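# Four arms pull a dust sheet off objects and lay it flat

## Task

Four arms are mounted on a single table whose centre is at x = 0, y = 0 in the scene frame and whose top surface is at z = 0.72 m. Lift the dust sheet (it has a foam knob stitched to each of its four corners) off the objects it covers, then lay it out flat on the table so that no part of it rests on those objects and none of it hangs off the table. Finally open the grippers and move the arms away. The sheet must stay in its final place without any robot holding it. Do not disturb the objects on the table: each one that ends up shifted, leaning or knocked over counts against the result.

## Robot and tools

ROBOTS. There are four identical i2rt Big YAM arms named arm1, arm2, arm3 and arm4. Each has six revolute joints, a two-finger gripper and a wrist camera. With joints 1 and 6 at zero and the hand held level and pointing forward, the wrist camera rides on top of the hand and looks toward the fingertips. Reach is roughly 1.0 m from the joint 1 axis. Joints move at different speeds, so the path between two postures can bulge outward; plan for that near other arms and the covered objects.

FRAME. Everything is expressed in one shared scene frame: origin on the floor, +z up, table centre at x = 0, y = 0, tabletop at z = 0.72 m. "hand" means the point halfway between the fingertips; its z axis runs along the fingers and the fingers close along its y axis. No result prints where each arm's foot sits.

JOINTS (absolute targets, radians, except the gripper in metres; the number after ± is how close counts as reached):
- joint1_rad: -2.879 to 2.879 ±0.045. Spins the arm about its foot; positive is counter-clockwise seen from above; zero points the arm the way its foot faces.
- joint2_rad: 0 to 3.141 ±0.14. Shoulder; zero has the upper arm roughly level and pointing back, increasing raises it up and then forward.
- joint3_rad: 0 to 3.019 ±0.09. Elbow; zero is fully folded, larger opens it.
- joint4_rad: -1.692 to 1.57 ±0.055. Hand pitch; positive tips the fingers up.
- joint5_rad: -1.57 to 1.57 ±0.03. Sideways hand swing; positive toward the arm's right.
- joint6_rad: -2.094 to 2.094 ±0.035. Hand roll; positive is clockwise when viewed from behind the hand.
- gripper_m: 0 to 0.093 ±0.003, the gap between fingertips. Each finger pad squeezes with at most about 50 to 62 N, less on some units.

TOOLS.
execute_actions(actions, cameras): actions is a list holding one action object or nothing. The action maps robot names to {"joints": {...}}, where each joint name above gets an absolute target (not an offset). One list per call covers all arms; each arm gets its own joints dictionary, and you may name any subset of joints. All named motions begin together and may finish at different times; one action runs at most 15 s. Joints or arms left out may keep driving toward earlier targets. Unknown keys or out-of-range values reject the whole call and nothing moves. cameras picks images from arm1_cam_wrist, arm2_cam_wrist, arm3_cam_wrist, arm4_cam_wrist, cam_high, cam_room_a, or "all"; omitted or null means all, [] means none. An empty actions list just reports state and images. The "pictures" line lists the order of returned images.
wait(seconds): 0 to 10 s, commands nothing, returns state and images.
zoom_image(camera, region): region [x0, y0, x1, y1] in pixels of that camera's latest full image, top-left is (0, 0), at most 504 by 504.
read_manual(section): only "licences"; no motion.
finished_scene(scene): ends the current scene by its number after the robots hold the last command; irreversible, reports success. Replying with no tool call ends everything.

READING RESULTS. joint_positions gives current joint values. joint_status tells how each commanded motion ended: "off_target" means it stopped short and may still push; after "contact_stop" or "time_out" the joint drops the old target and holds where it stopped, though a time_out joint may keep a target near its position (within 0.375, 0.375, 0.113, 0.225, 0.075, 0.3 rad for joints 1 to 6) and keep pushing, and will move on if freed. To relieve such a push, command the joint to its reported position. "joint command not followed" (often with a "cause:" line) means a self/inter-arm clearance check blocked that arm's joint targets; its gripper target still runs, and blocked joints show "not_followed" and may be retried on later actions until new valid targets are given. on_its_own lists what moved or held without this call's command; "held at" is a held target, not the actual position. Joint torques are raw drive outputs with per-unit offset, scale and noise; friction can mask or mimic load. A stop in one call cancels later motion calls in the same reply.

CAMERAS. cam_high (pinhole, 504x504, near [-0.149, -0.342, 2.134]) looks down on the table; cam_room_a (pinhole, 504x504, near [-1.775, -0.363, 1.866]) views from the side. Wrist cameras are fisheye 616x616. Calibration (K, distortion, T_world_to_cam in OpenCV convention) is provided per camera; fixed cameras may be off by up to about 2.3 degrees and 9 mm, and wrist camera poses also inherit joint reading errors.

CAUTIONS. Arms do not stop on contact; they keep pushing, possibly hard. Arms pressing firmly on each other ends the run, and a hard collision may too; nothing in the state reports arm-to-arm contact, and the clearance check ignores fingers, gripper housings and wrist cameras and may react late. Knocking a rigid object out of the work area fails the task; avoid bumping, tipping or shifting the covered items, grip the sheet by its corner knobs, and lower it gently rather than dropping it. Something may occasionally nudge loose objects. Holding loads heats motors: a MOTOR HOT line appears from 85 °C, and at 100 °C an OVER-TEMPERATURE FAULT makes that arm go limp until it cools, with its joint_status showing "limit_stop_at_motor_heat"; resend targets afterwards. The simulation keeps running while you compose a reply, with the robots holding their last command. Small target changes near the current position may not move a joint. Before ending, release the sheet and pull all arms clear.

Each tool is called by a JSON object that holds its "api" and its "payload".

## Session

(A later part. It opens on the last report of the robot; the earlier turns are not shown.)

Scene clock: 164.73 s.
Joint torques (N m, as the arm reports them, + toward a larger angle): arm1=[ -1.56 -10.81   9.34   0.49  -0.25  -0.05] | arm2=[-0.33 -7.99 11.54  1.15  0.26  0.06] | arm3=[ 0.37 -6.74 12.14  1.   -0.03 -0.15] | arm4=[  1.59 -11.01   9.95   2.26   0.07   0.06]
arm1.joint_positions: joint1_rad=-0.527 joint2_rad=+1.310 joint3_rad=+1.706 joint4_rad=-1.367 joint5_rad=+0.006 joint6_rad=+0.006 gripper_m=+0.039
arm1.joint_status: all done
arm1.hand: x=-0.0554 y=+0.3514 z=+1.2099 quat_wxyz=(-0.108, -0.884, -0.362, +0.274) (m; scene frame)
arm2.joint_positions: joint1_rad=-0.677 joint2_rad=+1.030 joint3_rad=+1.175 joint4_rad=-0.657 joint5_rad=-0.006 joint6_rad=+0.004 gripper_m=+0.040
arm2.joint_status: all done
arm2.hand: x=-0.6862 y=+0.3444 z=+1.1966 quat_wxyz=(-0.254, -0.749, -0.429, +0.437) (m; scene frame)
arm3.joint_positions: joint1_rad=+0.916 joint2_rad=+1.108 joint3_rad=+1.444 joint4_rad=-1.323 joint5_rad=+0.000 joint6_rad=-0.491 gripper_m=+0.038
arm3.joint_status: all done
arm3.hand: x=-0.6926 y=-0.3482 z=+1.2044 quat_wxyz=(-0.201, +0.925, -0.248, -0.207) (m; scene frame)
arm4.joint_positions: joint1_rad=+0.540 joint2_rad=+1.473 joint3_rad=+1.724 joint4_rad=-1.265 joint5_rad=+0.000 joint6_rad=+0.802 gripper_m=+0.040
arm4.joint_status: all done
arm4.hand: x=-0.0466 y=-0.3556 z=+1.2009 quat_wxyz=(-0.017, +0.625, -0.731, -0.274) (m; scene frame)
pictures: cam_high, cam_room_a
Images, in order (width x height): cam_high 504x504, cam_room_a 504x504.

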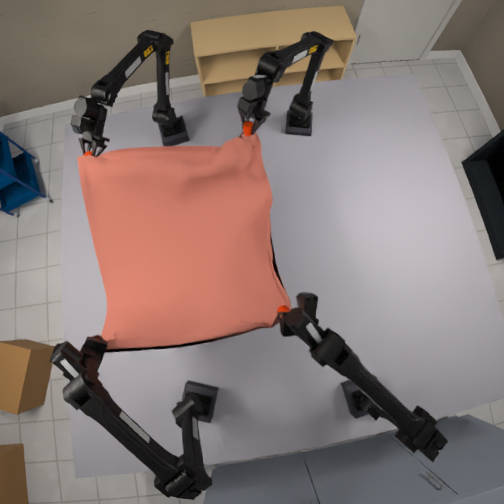

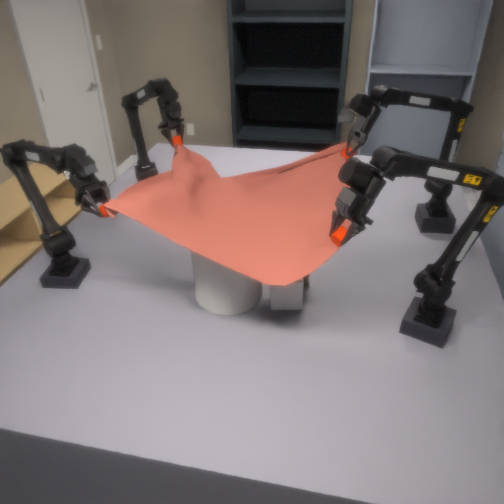

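{"api": "execute_actions", "payload": {"actions": [{"arm1":{"joints":{"joint1_rad":-0.60,"joint2_rad":1.28,"joint3_rad":1.845,"joint4_rad":-1.528}},"arm2":{"joints":{"joint1_rad":-0.854,"joint2_rad":1.155,"joint3_rad":1.575,"joint4_rad":-1.132}},"arm3":{"joints":{"joint1_rad":1.103,"joint2_rad":1.142,"joint3_rad":1.645,"joint4_rad":-1.462}},"arm4":{"joints":{"joint1_rad":0.597,"joint2_rad":1.40,"joint3_rad":1.84,"joint4_rad":-1.383}}}], "cameras": ["cam_high","cam_room_a"]}}

Scene clock: 178.37 s.
Joint torques (N m, as the arm reports them, + toward a larger angle): arm1=[ -0.49 -10.31  12.05   0.21  -0.38  -0.06] | arm2=[-0.82 -7.21 12.83  1.04  0.71  0.12] | arm3=[ 1.13 -5.61 14.73  1.28 -0.33 -0.14] | arm4=[  0.86 -11.67  12.61   0.57   0.34   0.05]
arm1.joint_positions: joint1_rad=-0.612 joint2_rad=+1.288 joint3_rad=+1.804 joint4_rad=-1.505 joint5_rad=+0.013 joint6_rad=+0.007 gripper_m=+0.039
arm1.joint_status: all done
arm1.hand: x=-0.0589 y=+0.4031 z=+1.2477 quat_wxyz=(-0.090, -0.902, -0.324, +0.271) (m; scene frame)
arm2.joint_positions: joint1_rad=-0.834 joint2_rad=+1.153 joint3_rad=+1.523 joint4_rad=-1.133 joint5_rad=-0.017 joint6_rad=-0.001 gripper_m=+0.040
arm2.joint_status: all done
arm2.hand: x=-0.7375 y=+0.3961 z=+1.2441 quat_wxyz=(-0.175, -0.829, -0.397, +0.352) (m; scene frame)
arm3.joint_positions: joint1_rad=+1.100 joint2_rad=+1.135 joint3_rad=+1.596 joint4_rad=-1.461 joint5_rad=+0.007 joint6_rad=-0.492 gripper_m=+0.038
arm3.joint_status: all done
arm3.hand: x=-0.7447 y=-0.4011 z=+1.2489 quat_wxyz=(-0.179, +0.946, -0.163, -0.217) (m; scene frame)
arm4.joint_positions: joint1_rad=+0.607 joint2_rad=+1.418 joint3_rad=+1.790 joint4_rad=-1.354 joint5_rad=-0.008 joint6_rad=+0.802 gripper_m=+0.040
arm4.joint_status: all done
arm4.hand: x=-0.0581 y=-0.4013 z=+1.2502 quat_wxyz=(-0.004, +0.647, -0.705, -0.290) (m; scene frame)
pictures: cam_high, cam_room_a
Images, in order (width x height): cam_high 504x504, cam_room_a 504x504.

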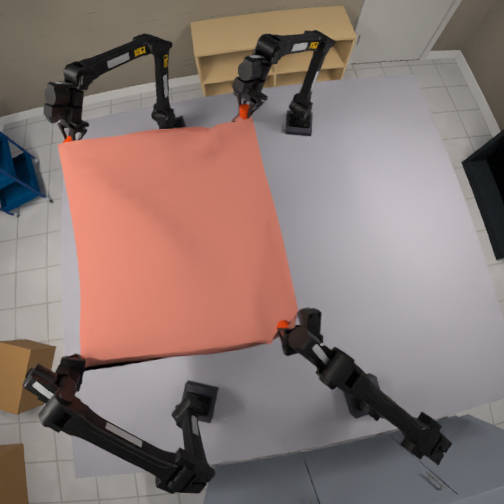

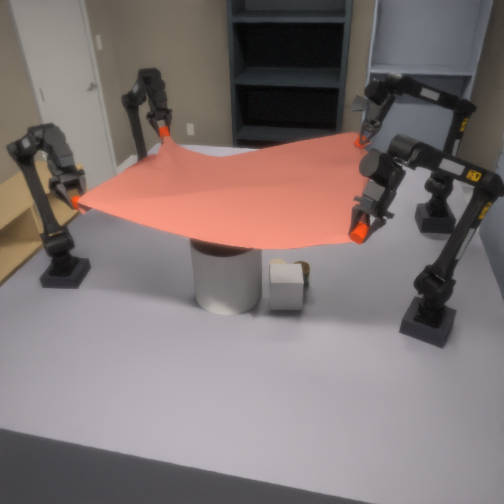

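{"api": "execute_actions", "payload": {"actions": [{"arm1":{"joints":{"joint1_rad":-0.312,"joint2_rad":1.078,"joint3_rad":1.74,"joint4_rad":-1.64,"joint6_rad":0.3}},"arm2":{"joints":{"joint1_rad":-0.557,"joint2_rad":1.153,"joint3_rad":1.75,"joint4_rad":-1.5,"joint6_rad":0.1}},"arm3":{"joints":{"joint1_rad":0.75,"joint2_rad":0.982,"joint3_rad":1.585,"joint4_rad":-1.582,"joint6_rad":-0.8}},"arm4":{"joints":{"joint1_rad":0.333,"joint2_rad":1.23,"joint3_rad":1.705,"joint4_rad":-1.454,"joint6_rad":0.55}}}], "cameras": ["cam_room_a"]}}

{"api": "execute_actions", "payload": {"actions": [{"arm1":{"joints":{"joint1_rad":0.136,"joint2_rad":0.966,"joint3_rad":1.68,"joint4_rad":-1.67,"joint6_rad":0.7}},"arm2":{"joints":{"joint1_rad":-0.161,"joint2_rad":1.078,"joint3_rad":1.68,"joint4_rad":-1.582,"joint6_rad":0.2}},"arm3":{"joints":{"joint1_rad":0.268,"joint2_rad":0.931,"joint3_rad":1.56,"joint4_rad":-1.607,"joint6_rad":-1.2}},"arm4":{"joints":{"joint1_rad":-0.016,"joint2_rad":1.136,"joint3_rad":1.63,"joint4_rad":-1.476,"joint6_rad":0.2}}}], "cameras": ["cam_room_a"]}}

{"api": "execute_actions", "payload": {"actions": [{"arm1":{"joints":{"joint1_rad":0.637,"joint2_rad":1.006,"joint3_rad":1.71,"joint4_rad":-1.67,"joint6_rad":1.2}},"arm2":{"joints":{"joint1_rad":0.24,"joint2_rad":1.145,"joint3_rad":1.735,"joint4_rad":-1.56,"joint6_rad":0.2}},"arm3":{"joints":{"joint1_rad":-0.176,"joint2_rad":1.04,"joint3_rad":1.625,"joint4_rad":-1.556,"joint6_rad":-1.2}},"arm4":{"joints":{"joint1_rad":-0.387,"joint2_rad":1.169,"joint3_rad":1.665,"joint4_rad":-1.467,"joint6_rad":-0.2}}}], "cameras": ["cam_room_a"]}}

{"api": "execute_actions", "payload": {"actions": [{"arm1":{"joints":{"joint1_rad":1.002,"joint2_rad":1.185,"joint3_rad":1.82,"joint4_rad":-1.607,"joint6_rad":1.6}},"arm2":{"joints":{"joint1_rad":0.544,"joint2_rad":1.332,"joint3_rad":1.89,"joint4_rad":-1.526,"joint6_rad":0.2}},"arm3":{"joints":{"joint1_rad":-0.47,"joint2_rad":1.266,"joint3_rad":1.79,"joint4_rad":-1.494,"joint6_rad":-1.2}},"arm4":{"joints":{"joint1_rad":-0.694,"joint2_rad":1.327,"joint3_rad":1.80,"joint4_rad":-1.443,"joint6_rad":-0.5}}}]}}

Scene clock: 208.67 s.
Joint torques (N m, as the arm reports them, + toward a larger angle): arm1=[-1.26 -5.52  8.21  0.42 -0.27 -0.03] | arm2=[-1.18 -6.3  11.6   0.54  0.48  0.4 ] | arm3=[ 1.46 -2.9  10.13  1.26 -0.72 -0.11] | arm4=[ 1.12 -6.39  7.96  0.84  0.59 -0.09]
arm1.joint_positions: joint1_rad=-0.323 joint2_rad=+1.078 joint3_rad=+1.745 joint4_rad=-1.625 joint5_rad=+0.009 joint6_rad=+0.297 gripper_m=+0.039
arm1.joint_status: all done
arm1.hand: x=+0.0953 y=+0.4032 z=+1.2824 quat_wxyz=(-0.174, -0.898, -0.322, +0.244) (m; scene frame)
arm2.joint_positions: joint1_rad=-0.536 joint2_rad=+1.152 joint3_rad=+1.702 joint4_rad=-1.496 joint5_rad=-0.013 joint6_rad=+0.072 gripper_m=+0.040
arm2.joint_status: all done
arm2.hand: x=-0.5948 y=+0.3867 z=+1.2764 quat_wxyz=(-0.185, -0.808, -0.503, +0.246) (m; scene frame)
arm3.joint_positions: joint1_rad=+0.742 joint2_rad=+0.979 joint3_rad=+1.579 joint4_rad=-1.580 joint5_rad=+0.016 joint6_rad=-0.794 gripper_m=+0.038
arm3.joint_status: all done
arm3.hand: x=-0.5936 y=-0.3996 z=+1.2781 quat_wxyz=(-0.251, +0.937, -0.190, -0.150) (m; scene frame)
arm4.joint_positions: joint1_rad=+0.343 joint2_rad=+1.227 joint3_rad=+1.712 joint4_rad=-1.429 joint5_rad=-0.016 joint6_rad=+0.568 gripper_m=+0.040
arm4.joint_status: all done
arm4.hand: x=+0.0921 y=-0.4011 z=+1.2900 quat_wxyz=(-0.077, +0.633, -0.710, -0.299) (m; scene frame)
pictures: cam_room_a
Images, in order (width x height): cam_room_a 504x504.

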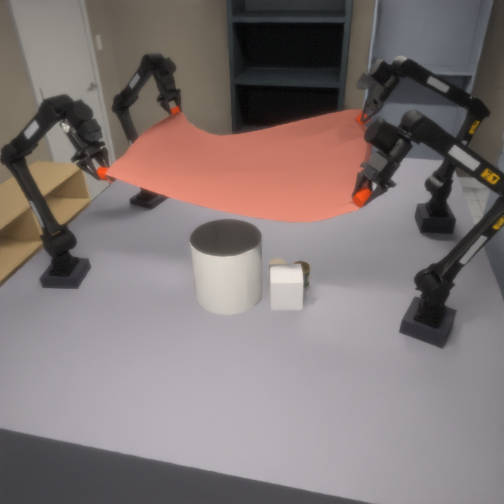

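Scene clock: 210.10 s.
Joint torques (N m, as the arm reports them, + toward a larger angle): arm1=[-0.3  -2.18  8.18  0.41 -0.15  0.  ] | arm2=[ 0.31 -5.94  8.74  0.24  0.39  0.36] | arm3=[ 1.63 -2.9   9.39  1.12 -0.87 -0.01] | arm4=[-0.03 -6.58  8.14  1.01  0.91 -0.12]
arm1.joint_positions: joint1_rad=+0.125 joint2_rad=+0.961 joint3_rad=+1.682 joint4_rad=-1.658 joint5_rad=+0.007 joint6_rad=+0.696 gripper_m=+0.039
arm1.joint_status: all done
arm1.hand: x=+0.2453 y=+0.3989 z=+1.2847 quat_wxyz=(-0.268, -0.887, -0.343, +0.154) (m; scene frame)
arm2.joint_positions: joint1_rad=-0.155 joint2_rad=+1.085 joint3_rad=+1.667 joint4_rad=-1.574 joint5_rad=-0.010 joint6_rad=+0.176 gripper_m=+0.040
arm2.joint_status: all done
arm2.hand: x=-0.4466 y=+0.3981 z=+1.2728 quat_wxyz=(-0.220, -0.736, -0.614, +0.181) (m; scene frame)
arm3.joint_positions: joint1_rad=+0.259 joint2_rad=+0.933 joint3_rad=+1.560 joint4_rad=-1.602 joint5_rad=+0.019 joint6_rad=-1.201 gripper_m=+0.038
arm3.joint_status: all done
arm3.hand: x=-0.4437 y=-0.4011 z=+1.2812 quat_wxyz=(-0.296, +0.928, -0.226, -0.027) (m; scene frame)
arm4.joint_positions: joint1_rad=+0.012 joint2_rad=+1.151 joint3_rad=+1.634 joint4_rad=-1.457 joint5_rad=-0.026 joint6_rad=+0.222 gripper_m=+0.040
arm4.joint_status: all done
arm4.hand: x=+0.2337 y=-0.3938 z=+1.2789 quat_wxyz=(-0.160, +0.642, -0.708, -0.247) (m; scene frame)
pictures: cam_room_a
Images, in order (width x height): cam_room_a 504x504.

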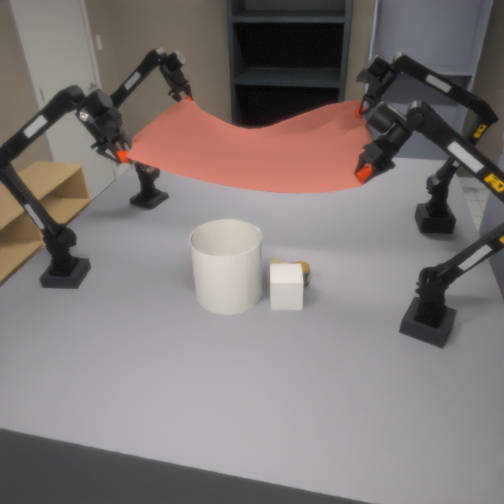

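Scene clock: 211.60 s.
Joint torques (N m, as the arm reports them, + toward a larger angle): arm1=[-0.94 -4.07 10.63  0.42 -0.03 -0.02] | arm2=[ 0.1  -8.18 11.83  1.17  0.14  0.27] | arm3=[ 2.1  -7.12 14.04  0.72 -0.83  0.17] | arm4=[-0.67 -3.92 10.71  1.43  1.05 -0.16]
arm1.joint_positions: joint1_rad=+0.626 joint2_rad=+1.010 joint3_rad=+1.682 joint4_rad=-1.659 joint5_rad=+0.005 joint6_rad=+1.195 gripper_m=+0.039
arm1.joint_status: all done
arm1.hand: x=+0.3969 y=+0.3969 z=+1.2706 quat_wxyz=(-0.285, -0.894, -0.346, +0.004) (m; scene frame)
arm2.joint_positions: joint1_rad=+0.245 joint2_rad=+1.162 joint3_rad=+1.683 joint4_rad=-1.573 joint5_rad=-0.003 joint6_rad=+0.183 gripper_m=+0.040
arm2.joint_status: all done
arm2.hand: x=-0.2974 y=+0.3992 z=+1.2531 quat_wxyz=(-0.225, -0.608, -0.751, +0.122) (m; scene frame)
arm3.joint_positions: joint1_rad=-0.192 joint2_rad=+1.072 joint3_rad=+1.579 joint4_rad=-1.544 joint5_rad=+0.018 joint6_rad=-1.221 gripper_m=+0.038
arm3.joint_status: all done
arm3.hand: x=-0.2860 y=-0.3937 z=+1.2557 quat_wxyz=(-0.265, +0.866, -0.423, +0.037) (m; scene frame)
arm4.joint_positions: joint1_rad=-0.356 joint2_rad=+1.159 joint3_rad=+1.634 joint4_rad=-1.459 joint5_rad=-0.030 joint6_rad=-0.173 gripper_m=+0.040
arm4.joint_status: all done
arm4.hand: x=+0.3816 y=-0.3999 z=+1.2758 quat_wxyz=(-0.235, +0.654, -0.699, -0.169) (m; scene frame)
pictures: cam_room_a
Images, in order (width x height): cam_room_a 504x504.

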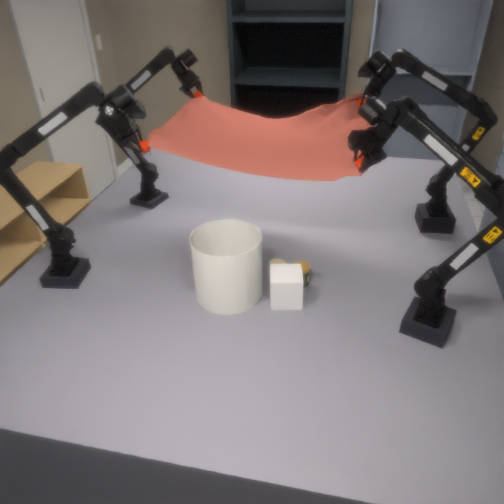

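Scene clock: 213.03 s.
Joint torques (N m, as the arm reports them, + toward a larger angle): arm1=[-1.4  -6.81 11.42  1.16 -0.12 -0.1 ] | arm2=[ -0.34 -11.47  11.38   0.9    0.04   0.27] | arm3=[  2.63 -11.52  13.72   0.15  -0.74   0.21] | arm4=[-0.46 -7.7  13.36  2.29  1.03 -0.15]
arm1.joint_positions: joint1_rad=+0.996 joint2_rad=+1.193 joint3_rad=+1.783 joint4_rad=-1.617 joint5_rad=+0.007 joint6_rad=+1.596 gripper_m=+0.039
arm1.joint_status: all done
arm1.hand: x=+0.5466 y=+0.3987 z=+1.2599 quat_wxyz=(-0.248, -0.904, -0.334, -0.096) (m; scene frame)
arm2.joint_positions: joint1_rad=+0.552 joint2_rad=+1.349 joint3_rad=+1.845 joint4_rad=-1.535 joint5_rad=-0.001 joint6_rad=+0.185 gripper_m=+0.040
arm2.joint_status: all done
arm2.hand: x=-0.1461 y=+0.4002 z=+1.2556 quat_wxyz=(-0.247, -0.487, -0.833, +0.089) (m; scene frame)
arm3.joint_positions: joint1_rad=-0.493 joint2_rad=+1.306 joint3_rad=+1.751 joint4_rad=-1.469 joint5_rad=+0.016 joint6_rad=-1.223 gripper_m=+0.038
arm3.joint_status: all done
arm3.hand: x=-0.1280 y=-0.3975 z=+1.2557 quat_wxyz=(-0.264, +0.791, -0.546, +0.077) (m; scene frame)
arm4.joint_positions: joint1_rad=-0.665 joint2_rad=+1.325 joint3_rad=+1.739 joint4_rad=-1.459 joint5_rad=-0.030 joint6_rad=-0.469 gripper_m=+0.040
arm4.joint_status: all done
arm4.hand: x=+0.5297 y=-0.3966 z=+1.2560 quat_wxyz=(-0.246, +0.655, -0.710, -0.084) (m; scene frame)
pictures: arm1_cam_wrist, arm2_cam_wrist, arm3_cam_wrist, arm4_cam_wrist, cam_high, cam_room_a
camera_calibration (this result's frames):
arm1_cam_wrist: T_world_to_cam=[[-0.559176, 0.644704, -0.521228, 0.706443], [0.404559, 0.760962, 0.507217, -1.15662], [0.72364, 0.0727561, -0.686332, 0.564608], [0, 0, 0, 1]] pos_world=[0.454373, 0.383617, 1.34238]
arm2_cam_wrist: T_world_to_cam=[[-0.859215, -0.49836, -0.115703, 0.225921], [-0.509378, 0.854419, 0.102476, -0.545805], [0.0477888, 0.146985, -0.987984, 1.31699], [0, 0, 0, 1]] pos_world=[-0.146844, 0.385359, 1.38323]
arm3_cam_wrist: T_world_to_cam=[[0.825006, 0.266648, 0.498261, -0.411445], [0.0899143, -0.932388, 0.350098, -0.790078], [0.557925, -0.244032, -0.793201, 1.09579], [0, 0, 0, 1]] pos_world=[-0.200883, -0.359541, 1.35079]
arm4_cam_wrist: T_world_to_cam=[[0.969995, -0.134605, 0.202463, -0.817831], [-0.161598, -0.97913, 0.123252, -0.449169], [0.181647, -0.152271, -0.971503, 1.18498], [0, 0, 0, 1]] pos_world=[0.505458, -0.369439, 1.37216]
Images, in order (width x height): arm1_cam_wrist 616x616, arm2_cam_wrist 616x616, arm3_cam_wrist 616x616, arm4_cam_wrist 616x616, cam_high 504x504, cam_room_a 504x504.

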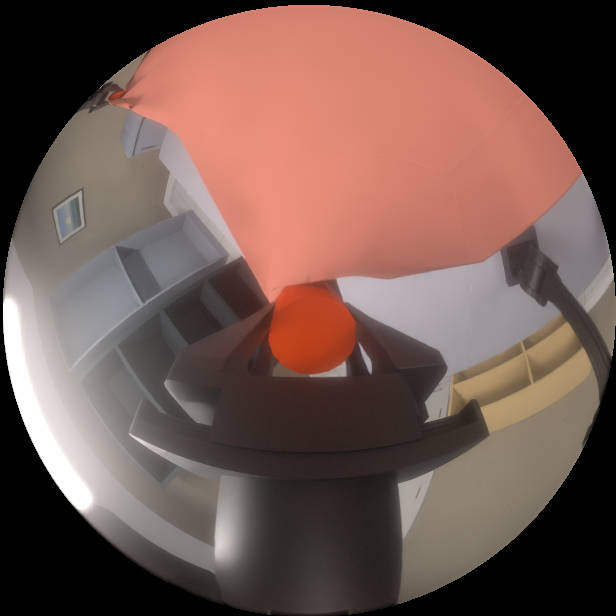

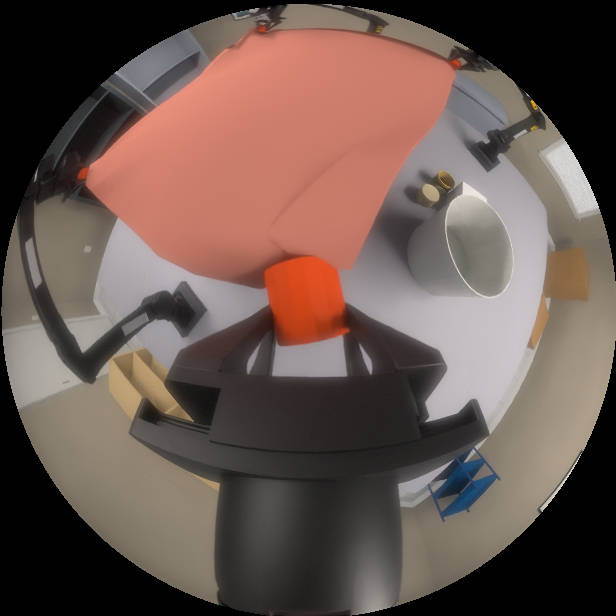

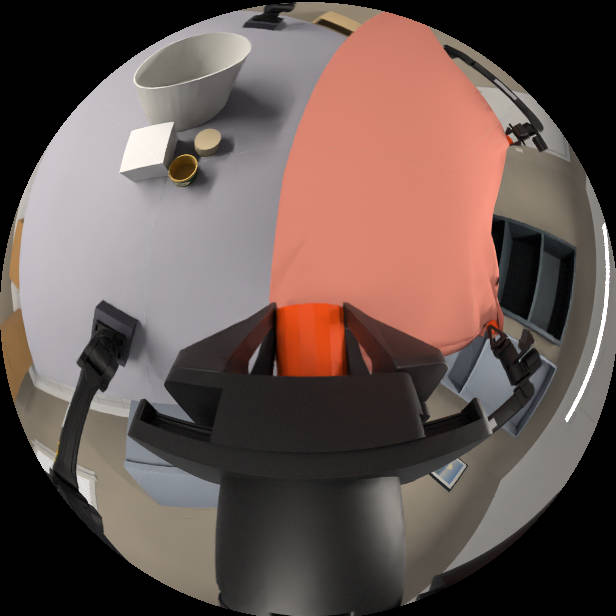

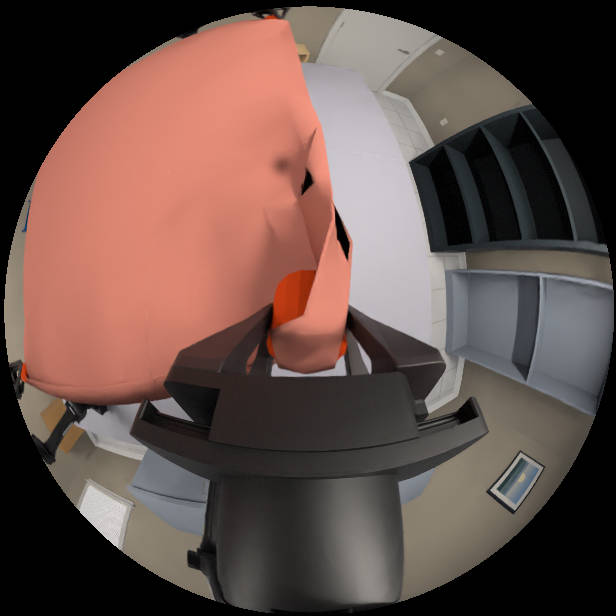

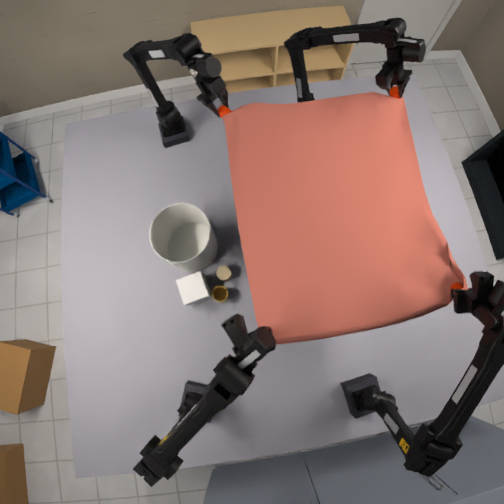

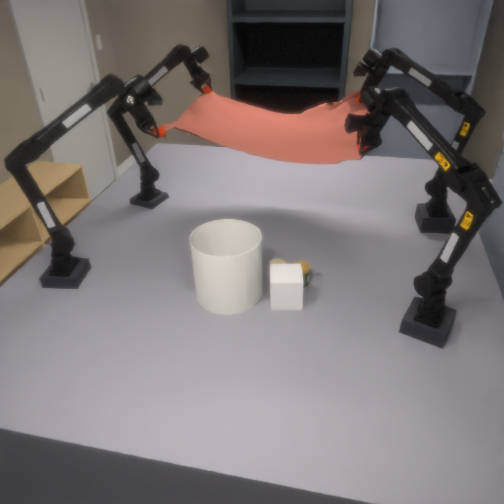

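{"api": "execute_actions", "payload": {"actions": [{"arm1":{"joints":{"joint1_rad":1.145,"joint2_rad":1.30,"joint3_rad":1.235,"joint4_rad":-1.228,"joint6_rad":1.9}},"arm2":{"joints":{"joint1_rad":0.655,"joint2_rad":1.475,"joint3_rad":1.37,"joint4_rad":-1.177,"joint6_rad":0.0}},"arm3":{"joints":{"joint1_rad":-0.581,"joint2_rad":1.455,"joint3_rad":1.305,"joint4_rad":-1.142,"joint6_rad":-0.6}},"arm4":{"joints":{"joint1_rad":-0.749,"joint2_rad":1.43,"joint3_rad":1.245,"joint4_rad":-1.09,"joint6_rad":-0.6}}}], "cameras": []}}

{"api": "execute_actions", "payload": {"actions": [{"arm1":{"joints":{"joint2_rad":1.665,"joint3_rad":1.04,"joint4_rad":-0.93}},"arm2":{"joints":{"joint2_rad":1.835,"joint3_rad":1.24,"joint4_rad":-0.98}},"arm3":{"joints":{"joint2_rad":1.87,"joint3_rad":1.19,"joint4_rad":-0.905}},"arm4":{"joints":{"joint2_rad":1.855,"joint3_rad":1.14,"joint4_rad":-0.83}}}]}}

Scene clock: 232.83 s.
Joint torques (N m, as the arm reports them, + toward a larger angle): arm1=[ -0.54 -11.4    9.19   0.54  -0.59  -0.1 ] | arm2=[  0.03 -13.47  10.18   0.61  -0.07  -0.11] | arm3=[  1.95 -12.08   9.6   -0.5   -0.26   0.25] | arm4=[  0.   -11.6    8.87   2.38   0.73  -0.14]
arm1.joint_positions: joint1_rad=+1.134 joint2_rad=+1.312 joint3_rad=+1.241 joint4_rad=-1.239 joint5_rad=+0.019 joint6_rad=+1.905 gripper_m=+0.039
arm1.joint_status: all done
arm1.hand: x=+0.6169 y=+0.4081 z=+0.9997 quat_wxyz=(-0.110, -0.956, -0.262, -0.066) (m; scene frame)
arm2.joint_positions: joint1_rad=+0.660 joint2_rad=+1.485 joint3_rad=+1.351 joint4_rad=-1.186 joint5_rad=+0.001 joint6_rad=+0.022 gripper_m=+0.040
arm2.joint_status: all done
arm2.hand: x=-0.0873 y=+0.4125 z=+0.9954 quat_wxyz=(-0.116, -0.380, -0.917, +0.046) (m; scene frame)
arm3.joint_positions: joint1_rad=-0.594 joint2_rad=+1.468 joint3_rad=+1.318 joint4_rad=-1.109 joint5_rad=+0.005 joint6_rad=-0.632 gripper_m=+0.038
arm3.joint_status: all done
arm3.hand: x=-0.0642 y=-0.4069 z=+1.0107 quat_wxyz=(-0.159, +0.576, -0.802, +0.004) (m; scene frame)
arm4.joint_positions: joint1_rad=-0.725 joint2_rad=+1.441 joint3_rad=+1.242 joint4_rad=-1.123 joint5_rad=-0.022 joint6_rad=-0.571 gripper_m=+0.040
arm4.joint_status: all done
arm4.hand: x=+0.5581 y=-0.4078 z=+1.0016 quat_wxyz=(-0.119, +0.686, -0.717, -0.034) (m; scene frame)
pictures: none
No camera images: the call's "cameras" was empty. Leave "cameras" out to get every camera's image.

Scene clock: 234.17 s.
Joint torques (N m, as the arm reports them, + toward a larger angle): arm1=[ -0.27 -14.19   7.46  -0.29  -0.56  -0.12] | arm2=[  0.86 -16.23   8.62  -0.05  -0.15  -0.06] | arm3=[  1.81 -14.47   6.35  -1.06  -0.28   0.13] | arm4=[  0.02 -13.95   6.73   1.59   0.84  -0.13]
arm1.joint_positions: joint1_rad=+1.133 joint2_rad=+1.670 joint3_rad=+1.036 joint4_rad=-0.934 joint5_rad=+0.020 joint6_rad=+1.908 gripper_m=+0.039
arm1.joint_status: all done
arm1.hand: x=+0.6164 y=+0.4088 z=+0.7784 quat_wxyz=(-0.004, -0.965, -0.264, +0.008) (m; scene frame)
arm2.joint_positions: joint1_rad=+0.654 joint2_rad=+1.844 joint3_rad=+1.217 joint4_rad=-0.983 joint5_rad=+0.004 joint6_rad=+0.019 gripper_m=+0.040
arm2.joint_status: all done
arm2.hand: x=-0.0955 y=+0.4153 z=+0.7782 quat_wxyz=(+0.020, -0.384, -0.923, -0.005) (m; scene frame)
arm3.joint_positions: joint1_rad=-0.593 joint2_rad=+1.868 joint3_rad=+1.211 joint4_rad=-0.873 joint5_rad=+0.005 joint6_rad=-0.620 gripper_m=+0.038
arm3.joint_status: all done
arm3.hand: x=-0.0574 y=-0.4018 z=+0.7816 quat_wxyz=(-0.025, +0.579, -0.815, +0.003) (m; scene frame)
arm4.joint_positions: joint1_rad=-0.725 joint2_rad=+1.859 joint3_rad=+1.134 joint4_rad=-0.851 joint5_rad=-0.026 joint6_rad=-0.572 gripper_m=+0.040
arm4.joint_status: all done
arm4.hand: x=+0.5599 y=-0.4042 z=+0.7757 quat_wxyz=(+0.006, +0.690, -0.723, -0.012) (m; scene frame)
pictures: arm1_cam_wrist, arm2_cam_wrist, arm3_cam_wrist, arm4_cam_wrist, cam_high, cam_room_a
camera_calibration (this result's frames):
arm1_cam_wrist: T_world_to_cam=[[-0.517138, 0.855802, -0.0130644, -0.0197308], [0.695571, 0.429111, 0.576233, -1.04572], [0.498748, 0.288905, -0.817181, 0.334997], [0, 0, 0, 1]] pos_world=[0.550088, 0.368833, 0.876073]
arm2_cam_wrist: T_world_to_cam=[[-0.725686, -0.687991, -0.00690614, 0.22854], [-0.544472, 0.56811, 0.617091, -0.768978], [-0.420629, 0.451574, -0.786862, 0.512935], [0, 0, 0, 1]] pos_world=[-0.0370835, 0.362469, 0.879716]
arm3_cam_wrist: T_world_to_cam=[[0.943747, -0.329363, 0.0293434, -0.098504], [-0.292174, -0.789041, 0.540415, -0.747494], [-0.15484, -0.518589, -0.840887, 0.565327], [0, 0, 0, 1]] pos_world=[-0.0379005, -0.329075, 0.882223]
arm4_cam_wrist: T_world_to_cam=[[0.998399, -0.0516871, -0.0229746, -0.558421], [-0.0293634, -0.820773, 0.570499, -0.749514], [-0.0483443, -0.568911, -0.820977, 0.555314], [0, 0, 0, 1]] pos_world=[0.562365, -0.32812, 0.870668]
Images, in order (width x height): arm1_cam_wrist 616x616, arm2_cam_wrist 616x616, arm3_cam_wrist 616x616, arm4_cam_wrist 616x616, cam_high 504x504, cam_room_a 504x504.

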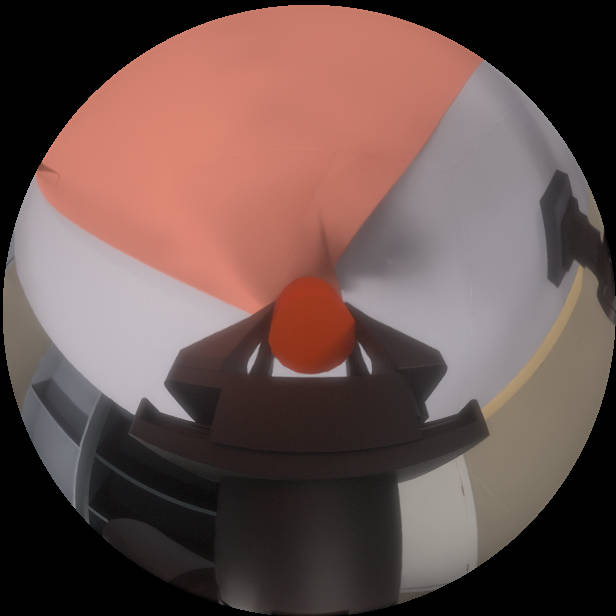

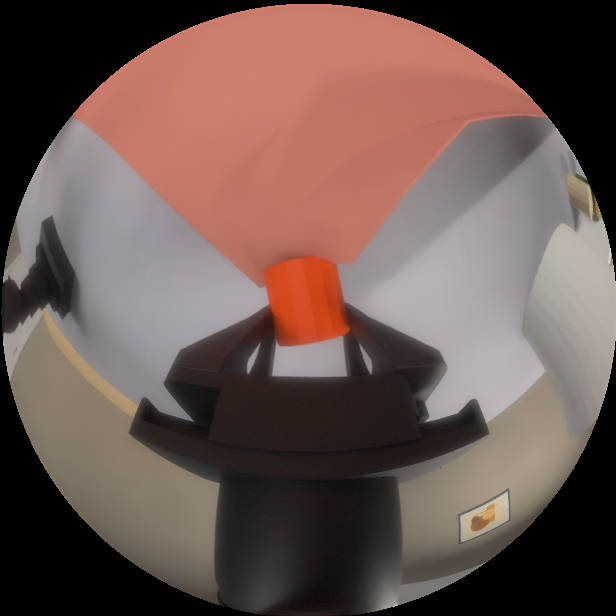

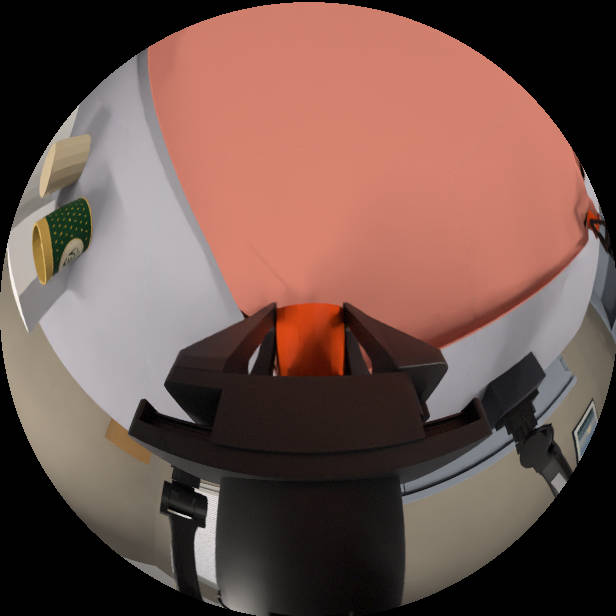

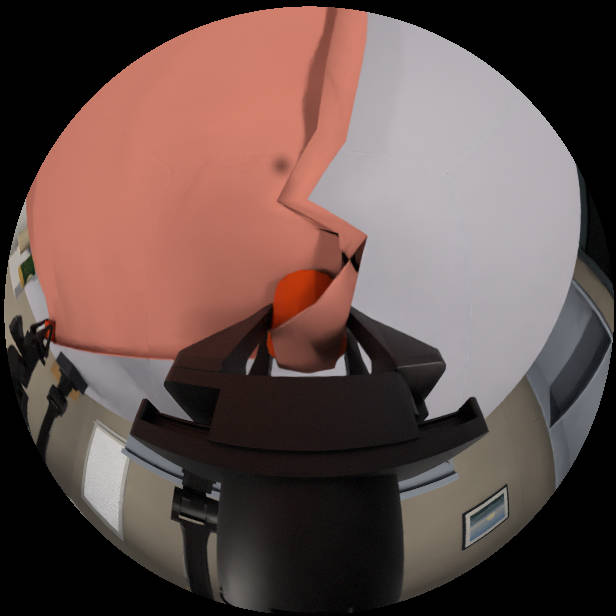

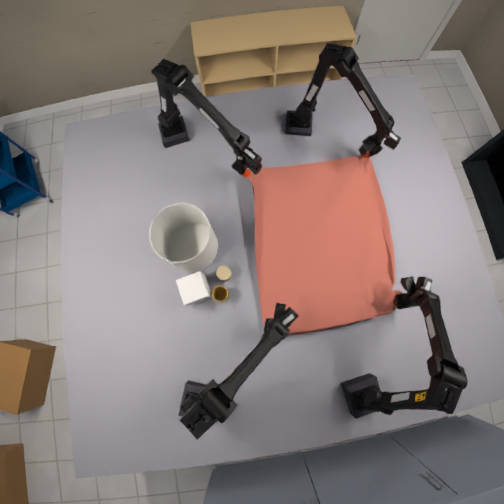

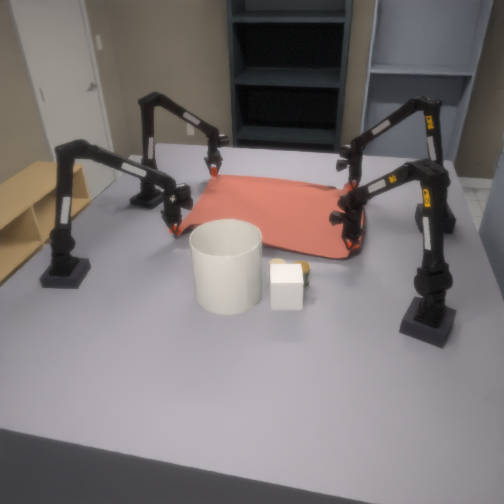

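{"api": "execute_actions", "payload": {"actions": [{"arm1":{"joints":{"joint1_rad":1.205,"joint4_rad":-1.01}},"arm2":{"joints":{"joint1_rad":0.705,"joint4_rad":-1.06}},"arm3":{"joints":{"joint1_rad":-0.62}},"arm4":{"joints":{"joint1_rad":-1.136,"joint5_rad":-1.2,"joint6_rad":-1.57}}}], "cameras": ["cam_high"]}}

{"api": "execute_actions", "payload": {"actions": [{"arm1":{"joints":{"joint2_rad":1.71}},"arm2":{"joints":{"joint2_rad":1.88}},"arm3":{"joints":{"joint2_rad":1.915}},"arm4":{"joints":{"joint2_rad":2.03,"joint3_rad":1.0,"joint4_rad":-0.51}}}]}}

Scene clock: 252.23 s.
Joint torques (N m, as the arm reports them, + toward a larger angle): arm1=[  1.62 -13.94   7.27  -0.57  -0.5   -0.11] | arm2=[  1.66 -16.37   7.96  -1.22  -0.46  -0.03] | arm3=[  1.19 -14.28   4.84  -2.06   0.08   0.13] | arm4=[ -1.28 -13.71   7.36   1.39  -0.67  -0.08]
arm1.joint_positions: joint1_rad=+1.176 joint2_rad=+1.670 joint3_rad=+1.036 joint4_rad=-0.999 joint5_rad=+0.019 joint6_rad=+1.912 gripper_m=+0.039
arm1.joint_status: all done
arm1.hand: x=+0.6156 y=+0.4330 z=+0.7790 quat_wxyz=(+0.022, -0.958, -0.283, +0.026) (m; scene frame)
arm2.joint_positions: joint1_rad=+0.686 joint2_rad=+1.844 joint3_rad=+1.225 joint4_rad=-1.035 joint5_rad=+0.011 joint6_rad=+0.019 gripper_m=+0.040
arm2.joint_status: all done
arm2.hand: x=-0.0921 y=+0.4318 z=+0.7814 quat_wxyz=(+0.041, -0.369, -0.929, -0.009) (m; scene frame)
arm3.joint_positions: joint1_rad=-0.622 joint2_rad=+1.863 joint3_rad=+1.230 joint4_rad=-0.847 joint5_rad=-0.003 joint6_rad=-0.620 gripper_m=+0.038
arm3.joint_status: all done
arm3.hand: x=-0.0362 y=-0.4038 z=+0.7910 quat_wxyz=(-0.050, +0.566, -0.823, -0.001) (m; scene frame)
arm4.joint_positions: joint1_rad=-1.095 joint2_rad=+1.859 joint3_rad=+1.123 joint4_rad=-0.850 joint5_rad=-1.198 joint6_rad=-1.550 gripper_m=+0.040
arm4.joint_status: all done
arm4.hand: x=+0.5949 y=-0.4021 z=+0.8817 quat_wxyz=(-0.256, +0.721, -0.403, -0.502) (m; scene frame)
pictures: cam_high
Images, in order (width x height): cam_high 504x504.

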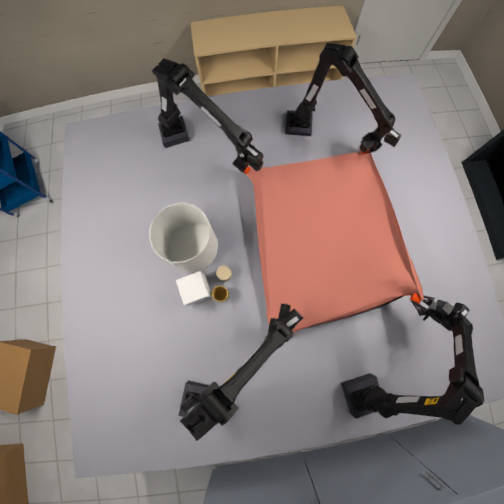

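Scene clock: 253.30 s.
Joint torques (N m, as the arm reports them, + toward a larger angle): arm1=[  1.41 -11.23   7.26  -0.86  -0.8   -0.13] | arm2=[  1.58 -16.23   7.82  -1.43  -0.44  -0.08] | arm3=[  0.21 -12.84   5.08  -1.96   0.45   0.11] | arm4=[  0.19 -15.08   4.53   1.6   -0.49  -0.06]
arm1.joint_positions: joint1_rad=+1.176 joint2_rad=+1.688 joint3_rad=+1.036 joint4_rad=-0.999 joint5_rad=+0.024 joint6_rad=+1.914 gripper_m=+0.039
arm1.joint_status: all done
arm1.hand: x=+0.6136 y=+0.4335 z=+0.7721 quat_wxyz=(+0.028, -0.958, -0.282, +0.034) (m; scene frame)
arm2.joint_positions: joint1_rad=+0.686 joint2_rad=+1.880 joint3_rad=+1.225 joint4_rad=-1.038 joint5_rad=+0.011 joint6_rad=+0.019 gripper_m=+0.040
arm2.joint_status: all done
arm2.hand: x=-0.0961 y=+0.4354 z=+0.7649 quat_wxyz=(+0.060, -0.368, -0.928, -0.016) (m; scene frame)
arm3.joint_positions: joint1_rad=-0.611 joint2_rad=+1.890 joint3_rad=+1.224 joint4_rad=-0.852 joint5_rad=-0.012 joint6_rad=-0.619 gripper_m=+0.038
arm3.joint_status: all done
arm3.hand: x=-0.0469 y=-0.4016 z=+0.7753 quat_wxyz=(-0.031, +0.571, -0.820, -0.006) (m; scene frame)
arm4.joint_positions: joint1_rad=-1.116 joint2_rad=+2.044 joint3_rad=+0.993 joint4_rad=-0.534 joint5_rad=-1.203 joint6_rad=-1.553 gripper_m=+0.040
arm4.joint_status: all done
arm4.hand: x=+0.5749 y=-0.4256 z=+0.7702 quat_wxyz=(-0.264, +0.716, -0.409, -0.500) (m; scene frame)
pictures: arm1_cam_wrist, arm2_cam_wrist, arm3_cam_wrist, arm4_cam_wrist, cam_high, cam_room_a
camera_calibration (this result's frames):
arm1_cam_wrist: T_world_to_cam=[[-0.547116, 0.834667, 0.0632158, -0.073706], [0.71707, 0.428391, 0.549811, -1.04325], [0.431828, 0.34614, -0.832894, 0.352465], [0, 0, 0, 1]] pos_world=[0.555552, 0.386435, 0.871814]
arm2_cam_wrist: T_world_to_cam=[[-0.703086, -0.711097, 0.0033911, 0.246193], [-0.520065, 0.517447, 0.679545, -0.795854], [-0.484977, 0.476015, -0.733626, 0.435618], [0, 0, 0, 1]] pos_world=[-0.0295358, 0.379518, 0.859565]
arm3_cam_wrist: T_world_to_cam=[[0.937754, -0.346591, 0.0222025, -0.109801], [-0.306329, -0.79531, 0.523111, -0.730665], [-0.163647, -0.49735, -0.851975, 0.578478], [0, 0, 0, 1]] pos_world=[-0.0261912, -0.331454, 0.877506]
arm4_cam_wrist: T_world_to_cam=[[0.851299, 0.523486, -0.0353867, -0.235703], [0.419502, -0.719605, -0.553341, -0.112896], [-0.31513, 0.456214, -0.832203, 1.13769], [0, 0, 0, 1]] pos_world=[0.606536, -0.476885, 0.875981]
Images, in order (width x height): arm1_cam_wrist 616x616, arm2_cam_wrist 616x616, arm3_cam_wrist 616x616, arm4_cam_wrist 616x616, cam_high 504x504, cam_room_a 504x504.

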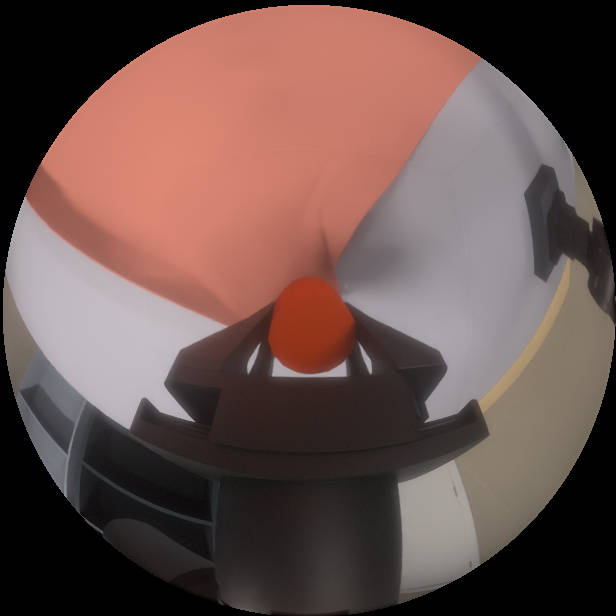

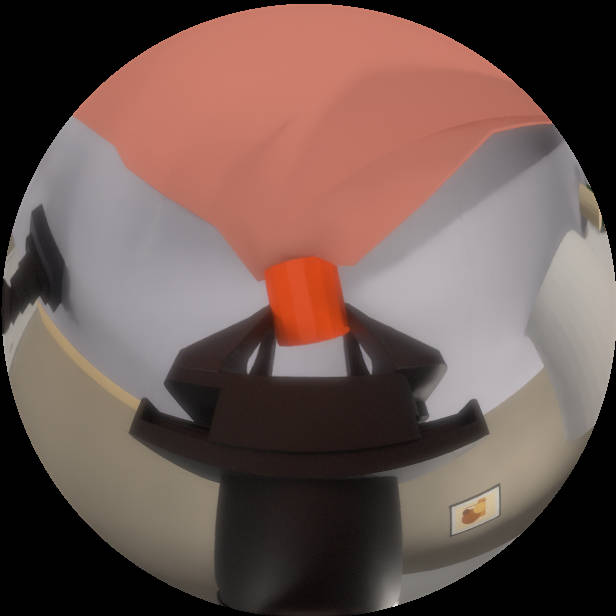

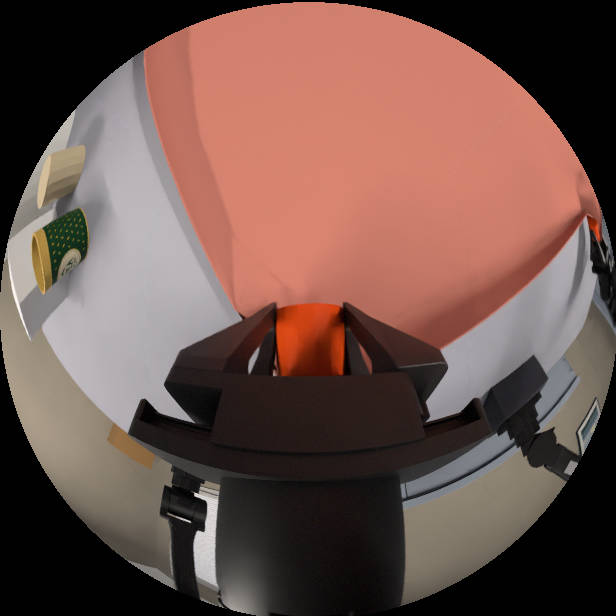

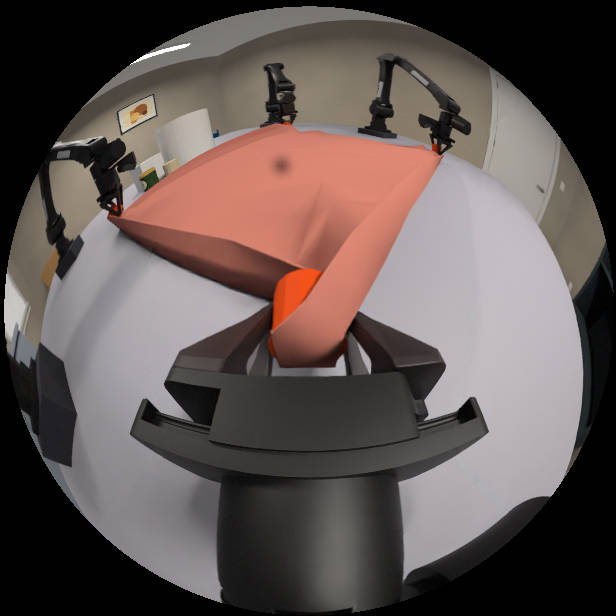

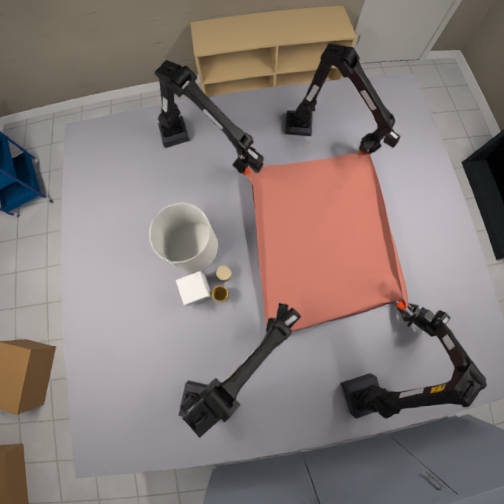

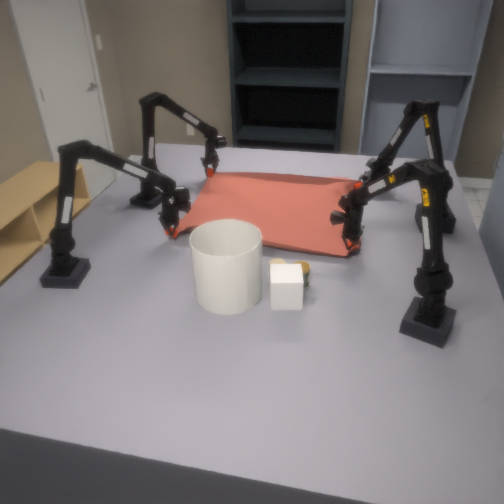

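{"api": "execute_actions", "payload": {"actions": [{"arm4":{"joints":{"joint2_rad":1.95,"joint6_rad":0.0}}}], "cameras": ["arm4_cam_wrist","cam_high","arm1_cam_wrist"]}}

{"api": "zoom_image", "payload": {"camera": "cam_high", "region": [300, 220, 480, 380]}}

Scene clock: 264.03 s.
Joint torques (N m, as the arm reports them, + toward a larger angle): arm1=[  1.62 -11.62   7.35  -0.77  -0.75  -0.14] | arm2=[  1.63 -15.67   7.75  -1.36  -0.41  -0.05] | arm3=[  0.25 -13.1    5.12  -1.92   0.35   0.1 ] | arm4=[  0.31 -15.08   5.25   1.64  -0.43   0.19]
arm1.joint_positions: joint1_rad=+1.176 joint2_rad=+1.688 joint3_rad=+1.036 joint4_rad=-0.999 joint5_rad=+0.024 joint6_rad=+1.914 gripper_m=+0.039
arm1.joint_status: not commanded
arm1.hand: x=+0.6136 y=+0.4335 z=+0.7721 quat_wxyz=(+0.028, -0.958, -0.282, +0.034) (m; scene frame)
arm2.joint_positions: joint1_rad=+0.686 joint2_rad=+1.880 joint3_rad=+1.225 joint4_rad=-1.038 joint5_rad=+0.011 joint6_rad=+0.019 gripper_m=+0.040
arm2.joint_status: not commanded
arm2.hand: x=-0.0961 y=+0.4354 z=+0.7649 quat_wxyz=(+0.060, -0.368, -0.928, -0.016) (m; scene frame)
arm3.joint_positions: joint1_rad=-0.611 joint2_rad=+1.890 joint3_rad=+1.224 joint4_rad=-0.852 joint5_rad=-0.010 joint6_rad=-0.618 gripper_m=+0.038
arm3.joint_status: not commanded
arm3.hand: x=-0.0466 y=-0.4020 z=+0.7753 quat_wxyz=(-0.031, +0.571, -0.821, -0.005) (m; scene frame)
arm4.joint_positions: joint1_rad=-1.116 joint2_rad=+1.969 joint3_rad=+0.993 joint4_rad=-0.531 joint5_rad=-1.204 joint6_rad=-0.017 gripper_m=+0.040
arm4.joint_status: all done
arm4.hand: x=+0.5845 y=-0.4195 z=+0.8023 quat_wxyz=(+0.127, +0.253, -0.784, -0.552) (m; scene frame)
pictures: arm1_cam_wrist, arm4_cam_wrist, cam_high
camera_calibration (this result's frames):
arm1_cam_wrist: T_world_to_cam=[[-0.547116, 0.834667, 0.0632158, -0.073706], [0.71707, 0.428391, 0.549811, -1.04325], [0.431828, 0.34614, -0.832894, 0.352465], [0, 0, 0, 1]] pos_world=[0.555552, 0.386435, 0.871814]
arm4_cam_wrist: T_world_to_cam=[[0.252928, -0.267048, -0.929899, 0.489859], [-0.411608, -0.89953, 0.146371, -0.245835], [-0.87556, 0.345733, -0.337435, 1.0489], [0, 0, 0, 1]] pos_world=[0.69329, -0.452961, 0.845439]
Images, in order (width x height): arm1_cam_wrist 616x616, arm4_cam_wrist 616x616, cam_high 504x504.

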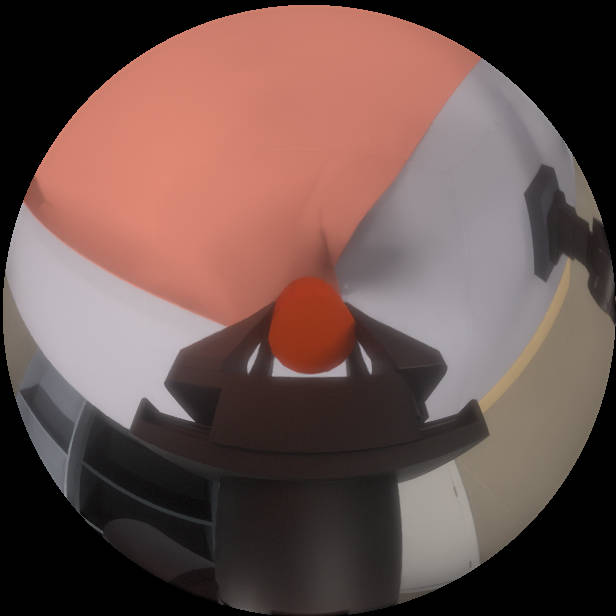

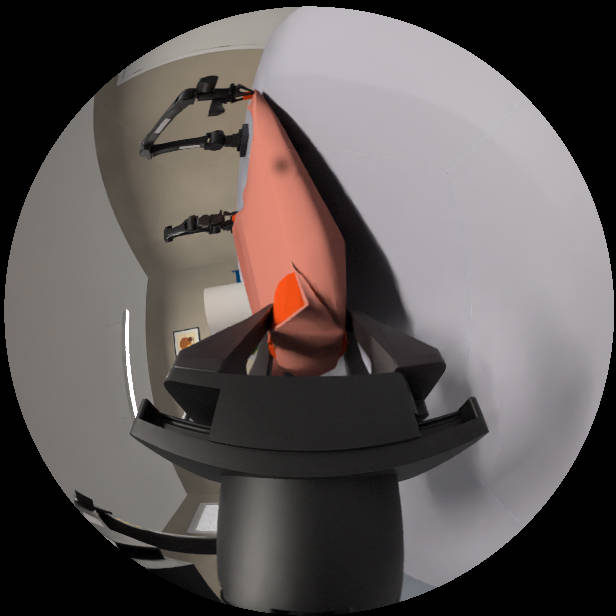

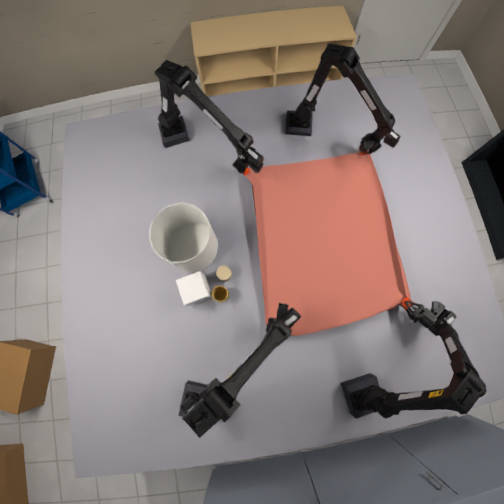

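Region (300, 220, 480, 380) of cam_high's 504x504 image, scaled by 2.800, with more detail than that image has.

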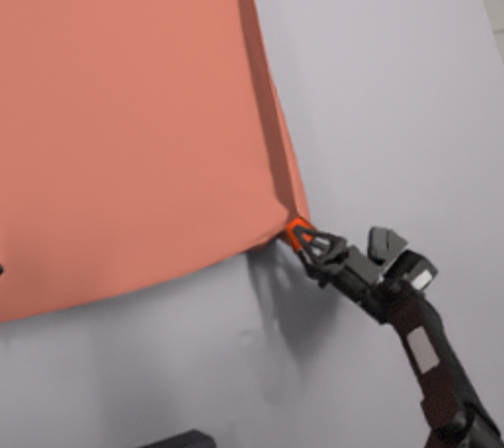

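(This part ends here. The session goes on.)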